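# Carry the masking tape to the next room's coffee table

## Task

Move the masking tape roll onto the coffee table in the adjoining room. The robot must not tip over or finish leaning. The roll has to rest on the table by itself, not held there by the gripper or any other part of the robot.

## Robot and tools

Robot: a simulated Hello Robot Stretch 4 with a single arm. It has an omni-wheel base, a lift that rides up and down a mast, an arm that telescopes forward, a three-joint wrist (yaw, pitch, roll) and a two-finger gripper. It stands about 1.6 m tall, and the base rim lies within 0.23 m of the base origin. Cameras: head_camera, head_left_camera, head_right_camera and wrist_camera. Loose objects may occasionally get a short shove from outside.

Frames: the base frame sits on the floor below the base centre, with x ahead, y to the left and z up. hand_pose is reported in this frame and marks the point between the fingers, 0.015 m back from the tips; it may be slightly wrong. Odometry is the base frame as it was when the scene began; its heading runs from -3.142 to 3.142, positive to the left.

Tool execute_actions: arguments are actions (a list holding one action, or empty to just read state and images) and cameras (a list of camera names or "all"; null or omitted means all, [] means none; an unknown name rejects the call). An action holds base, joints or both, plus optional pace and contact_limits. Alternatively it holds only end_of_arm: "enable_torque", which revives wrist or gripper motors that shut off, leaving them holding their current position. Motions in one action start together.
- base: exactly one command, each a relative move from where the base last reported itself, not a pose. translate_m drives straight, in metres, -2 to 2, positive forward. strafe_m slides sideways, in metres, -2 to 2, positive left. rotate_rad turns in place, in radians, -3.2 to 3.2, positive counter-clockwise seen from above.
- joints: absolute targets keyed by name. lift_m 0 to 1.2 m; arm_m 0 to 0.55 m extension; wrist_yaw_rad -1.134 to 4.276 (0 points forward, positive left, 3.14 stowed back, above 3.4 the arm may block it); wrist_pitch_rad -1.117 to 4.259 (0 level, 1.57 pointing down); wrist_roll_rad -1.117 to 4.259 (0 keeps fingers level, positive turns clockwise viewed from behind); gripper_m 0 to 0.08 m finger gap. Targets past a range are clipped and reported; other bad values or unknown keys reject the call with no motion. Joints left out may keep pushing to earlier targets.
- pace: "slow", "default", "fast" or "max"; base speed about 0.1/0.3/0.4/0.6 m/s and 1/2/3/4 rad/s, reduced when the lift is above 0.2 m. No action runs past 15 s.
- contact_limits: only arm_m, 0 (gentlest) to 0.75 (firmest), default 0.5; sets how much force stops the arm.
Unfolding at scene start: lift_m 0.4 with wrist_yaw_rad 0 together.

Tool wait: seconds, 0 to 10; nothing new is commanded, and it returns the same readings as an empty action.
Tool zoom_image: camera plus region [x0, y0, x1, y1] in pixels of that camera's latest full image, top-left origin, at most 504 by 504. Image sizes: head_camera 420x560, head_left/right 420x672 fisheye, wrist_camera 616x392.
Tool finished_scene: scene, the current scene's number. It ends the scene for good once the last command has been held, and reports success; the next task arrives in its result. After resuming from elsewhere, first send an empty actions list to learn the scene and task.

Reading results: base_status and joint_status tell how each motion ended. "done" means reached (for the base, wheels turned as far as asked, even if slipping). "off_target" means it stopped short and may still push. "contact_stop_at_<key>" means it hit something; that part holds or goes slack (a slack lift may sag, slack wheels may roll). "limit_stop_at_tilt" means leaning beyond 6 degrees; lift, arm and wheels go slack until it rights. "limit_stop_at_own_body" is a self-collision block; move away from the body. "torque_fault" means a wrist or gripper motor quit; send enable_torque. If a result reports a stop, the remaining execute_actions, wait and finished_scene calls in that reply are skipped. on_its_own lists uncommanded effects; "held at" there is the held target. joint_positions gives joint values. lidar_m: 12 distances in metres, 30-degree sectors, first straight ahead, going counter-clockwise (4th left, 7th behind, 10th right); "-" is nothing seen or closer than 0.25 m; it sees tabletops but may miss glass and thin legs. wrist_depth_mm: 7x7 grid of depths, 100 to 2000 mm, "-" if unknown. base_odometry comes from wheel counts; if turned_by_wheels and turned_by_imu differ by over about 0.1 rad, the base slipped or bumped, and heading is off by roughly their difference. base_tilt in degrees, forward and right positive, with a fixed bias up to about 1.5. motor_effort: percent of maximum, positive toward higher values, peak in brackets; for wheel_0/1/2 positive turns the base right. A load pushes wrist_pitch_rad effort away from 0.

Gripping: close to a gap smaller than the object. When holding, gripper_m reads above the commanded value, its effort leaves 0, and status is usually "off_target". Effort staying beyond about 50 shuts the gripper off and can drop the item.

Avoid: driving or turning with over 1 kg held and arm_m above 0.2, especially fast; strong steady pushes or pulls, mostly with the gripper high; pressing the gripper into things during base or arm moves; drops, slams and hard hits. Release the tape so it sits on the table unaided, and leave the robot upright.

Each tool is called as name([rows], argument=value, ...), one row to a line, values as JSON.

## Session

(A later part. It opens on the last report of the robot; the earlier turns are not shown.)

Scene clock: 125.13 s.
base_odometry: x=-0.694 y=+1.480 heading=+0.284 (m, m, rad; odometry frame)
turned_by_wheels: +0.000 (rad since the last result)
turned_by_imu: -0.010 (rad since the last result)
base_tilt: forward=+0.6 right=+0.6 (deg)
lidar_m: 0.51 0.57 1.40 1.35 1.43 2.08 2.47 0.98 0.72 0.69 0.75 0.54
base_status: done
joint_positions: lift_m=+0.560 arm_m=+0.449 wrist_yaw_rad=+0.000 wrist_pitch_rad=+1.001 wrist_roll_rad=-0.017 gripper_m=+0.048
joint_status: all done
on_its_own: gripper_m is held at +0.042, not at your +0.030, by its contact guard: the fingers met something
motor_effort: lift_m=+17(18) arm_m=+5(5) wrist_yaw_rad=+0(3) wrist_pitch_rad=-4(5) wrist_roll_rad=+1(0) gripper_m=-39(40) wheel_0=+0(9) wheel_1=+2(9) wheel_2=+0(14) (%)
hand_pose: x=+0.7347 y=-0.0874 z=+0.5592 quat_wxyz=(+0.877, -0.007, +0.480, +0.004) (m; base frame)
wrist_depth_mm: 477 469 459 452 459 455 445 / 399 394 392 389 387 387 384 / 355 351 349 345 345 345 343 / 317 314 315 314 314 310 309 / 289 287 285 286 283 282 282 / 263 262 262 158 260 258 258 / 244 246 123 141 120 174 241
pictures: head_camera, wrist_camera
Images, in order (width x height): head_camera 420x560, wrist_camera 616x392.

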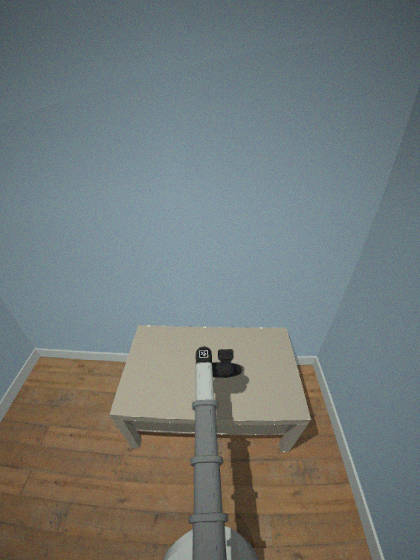

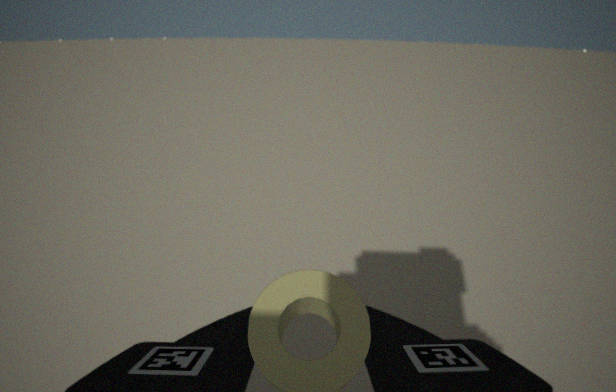

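execute_actions([
  {"joints":{"lift_m":0.479}},
], cameras=[])

execute_actions([
  {"joints":{"gripper_m":0.075}},
], cameras=[])

execute_actions([
  {"joints":{"lift_m":0.56},"pace":"fast"},
], cameras=["wrist_camera"])

Scene clock: 137.90 s.
base_odometry: x=-0.694 y=+1.480 heading=+0.284 (m, m, rad; odometry frame)
turned_by_wheels: +0.000 (rad since the last result)
turned_by_imu: +0.000 (rad since the last result)
base_tilt: forward=+0.8 right=+0.5 (deg)
lidar_m: 0.50 0.54 1.38 1.32 1.41 2.06 2.51 0.97 0.72 0.71 0.77 0.55
base_status: not commanded
joint_positions: lift_m=+0.479 arm_m=+0.449 wrist_yaw_rad=+0.000 wrist_pitch_rad=+1.001 wrist_roll_rad=-0.017 gripper_m=+0.048
joint_status: all done
on_its_own: gripper_m is held at +0.042, not at your +0.030, by its contact guard: the fingers met something
motor_effort: lift_m=+16(10) arm_m=+5(5) wrist_yaw_rad=+0(0) wrist_pitch_rad=-6(5) wrist_roll_rad=+2(0) gripper_m=-40(40) wheel_0=+0(0) wheel_1=+2(2) wheel_2=-1(0) (%)
hand_pose: x=+0.7347 y=-0.0874 z=+0.4783 quat_wxyz=(+0.877, -0.007, +0.480, +0.004) (m; base frame)
wrist_depth_mm: 314 310 307 307 306 303 304 / 276 272 271 270 267 268 268 / 243 242 241 239 238 237 238 / 219 219 217 216 216 216 214 / 198 198 198 198 196 195 195 / 182 182 181 159 180 179 179 / 168 169 123 141 120 137 -
pictures: none
No camera images: the call's "cameras" was empty. Leave "cameras" out to get every camera's image.

Scene clock: 138.87 s.
base_odometry: x=-0.694 y=+1.480 heading=+0.284 (m, m, rad; odometry frame)
turned_by_wheels: +0.000 (rad since the last result)
turned_by_imu: +0.000 (rad since the last result)
base_tilt: forward=+0.8 right=+0.5 (deg)
lidar_m: 0.51 0.57 1.40 1.36 1.45 2.08 2.46 0.97 0.74 0.69 0.75 0.55
base_status: not commanded
joint_positions: lift_m=+0.479 arm_m=+0.449 wrist_yaw_rad=+0.000 wrist_pitch_rad=+1.001 wrist_roll_rad=-0.017 gripper_m=+0.075
joint_status: all done
motor_effort: lift_m=+16(16) arm_m=+5(5) wrist_yaw_rad=+0(1) wrist_pitch_rad=-4(3) wrist_roll_rad=+0(1) gripper_m=+2(37) wheel_0=+0(0) wheel_1=+3(2) wheel_2=-1(0) (%)
hand_pose: x=+0.7347 y=-0.0874 z=+0.4783 quat_wxyz=(+0.877, -0.007, +0.480, +0.004) (m; base frame)
wrist_depth_mm: 312 309 309 309 306 303 304 / 277 273 271 268 267 267 267 / 245 243 241 239 239 237 238 / 218 218 217 216 216 216 214 / 199 198 198 197 196 196 195 / 181 181 181 161 179 179 178 / 169 107 152 144 157 108 -
pictures: none
No camera images: the call's "cameras" was empty. Leave "cameras" out to get every camera's image.

Scene clock: 139.97 s.
base_odometry: x=-0.694 y=+1.480 heading=+0.284 (m, m, rad; odometry frame)
turned_by_wheels: +0.000 (rad since the last result)
turned_by_imu: +0.000 (rad since the last result)
base_tilt: forward=+0.8 right=+0.3 (deg)
lidar_m: 0.53 0.56 1.39 1.33 1.43 2.08 2.50 0.95 0.72 0.70 0.76 0.56
base_status: not commanded
joint_positions: lift_m=+0.560 arm_m=+0.449 wrist_yaw_rad=+0.000 wrist_pitch_rad=+1.001 wrist_roll_rad=-0.017 gripper_m=+0.075
joint_status: all done
motor_effort: lift_m=+21(25) arm_m=+5(5) wrist_yaw_rad=-1(0) wrist_pitch_rad=-4(5) wrist_roll_rad=+1(1) gripper_m=+3(2) wheel_0=+0(0) wheel_1=+2(2) wheel_2=-1(0) (%)
hand_pose: x=+0.7347 y=-0.0874 z=+0.5589 quat_wxyz=(+0.877, -0.007, +0.480, +0.004) (m; base frame)
wrist_depth_mm: 477 466 452 452 455 455 442 / 397 394 392 389 389 389 387 / 353 349 347 347 347 343 342 / 317 315 314 314 310 310 312 / 287 287 287 286 285 283 282 / 262 263 263 260 259 259 257 / 246 107 193 223 233 108 -
pictures: wrist_camera
Images, in order (width x height): wrist_camera 616x392.

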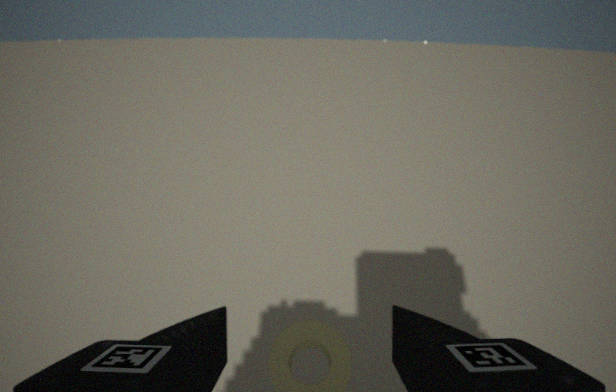

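finished_scene(scene=1)

The scene is finished: the task was done.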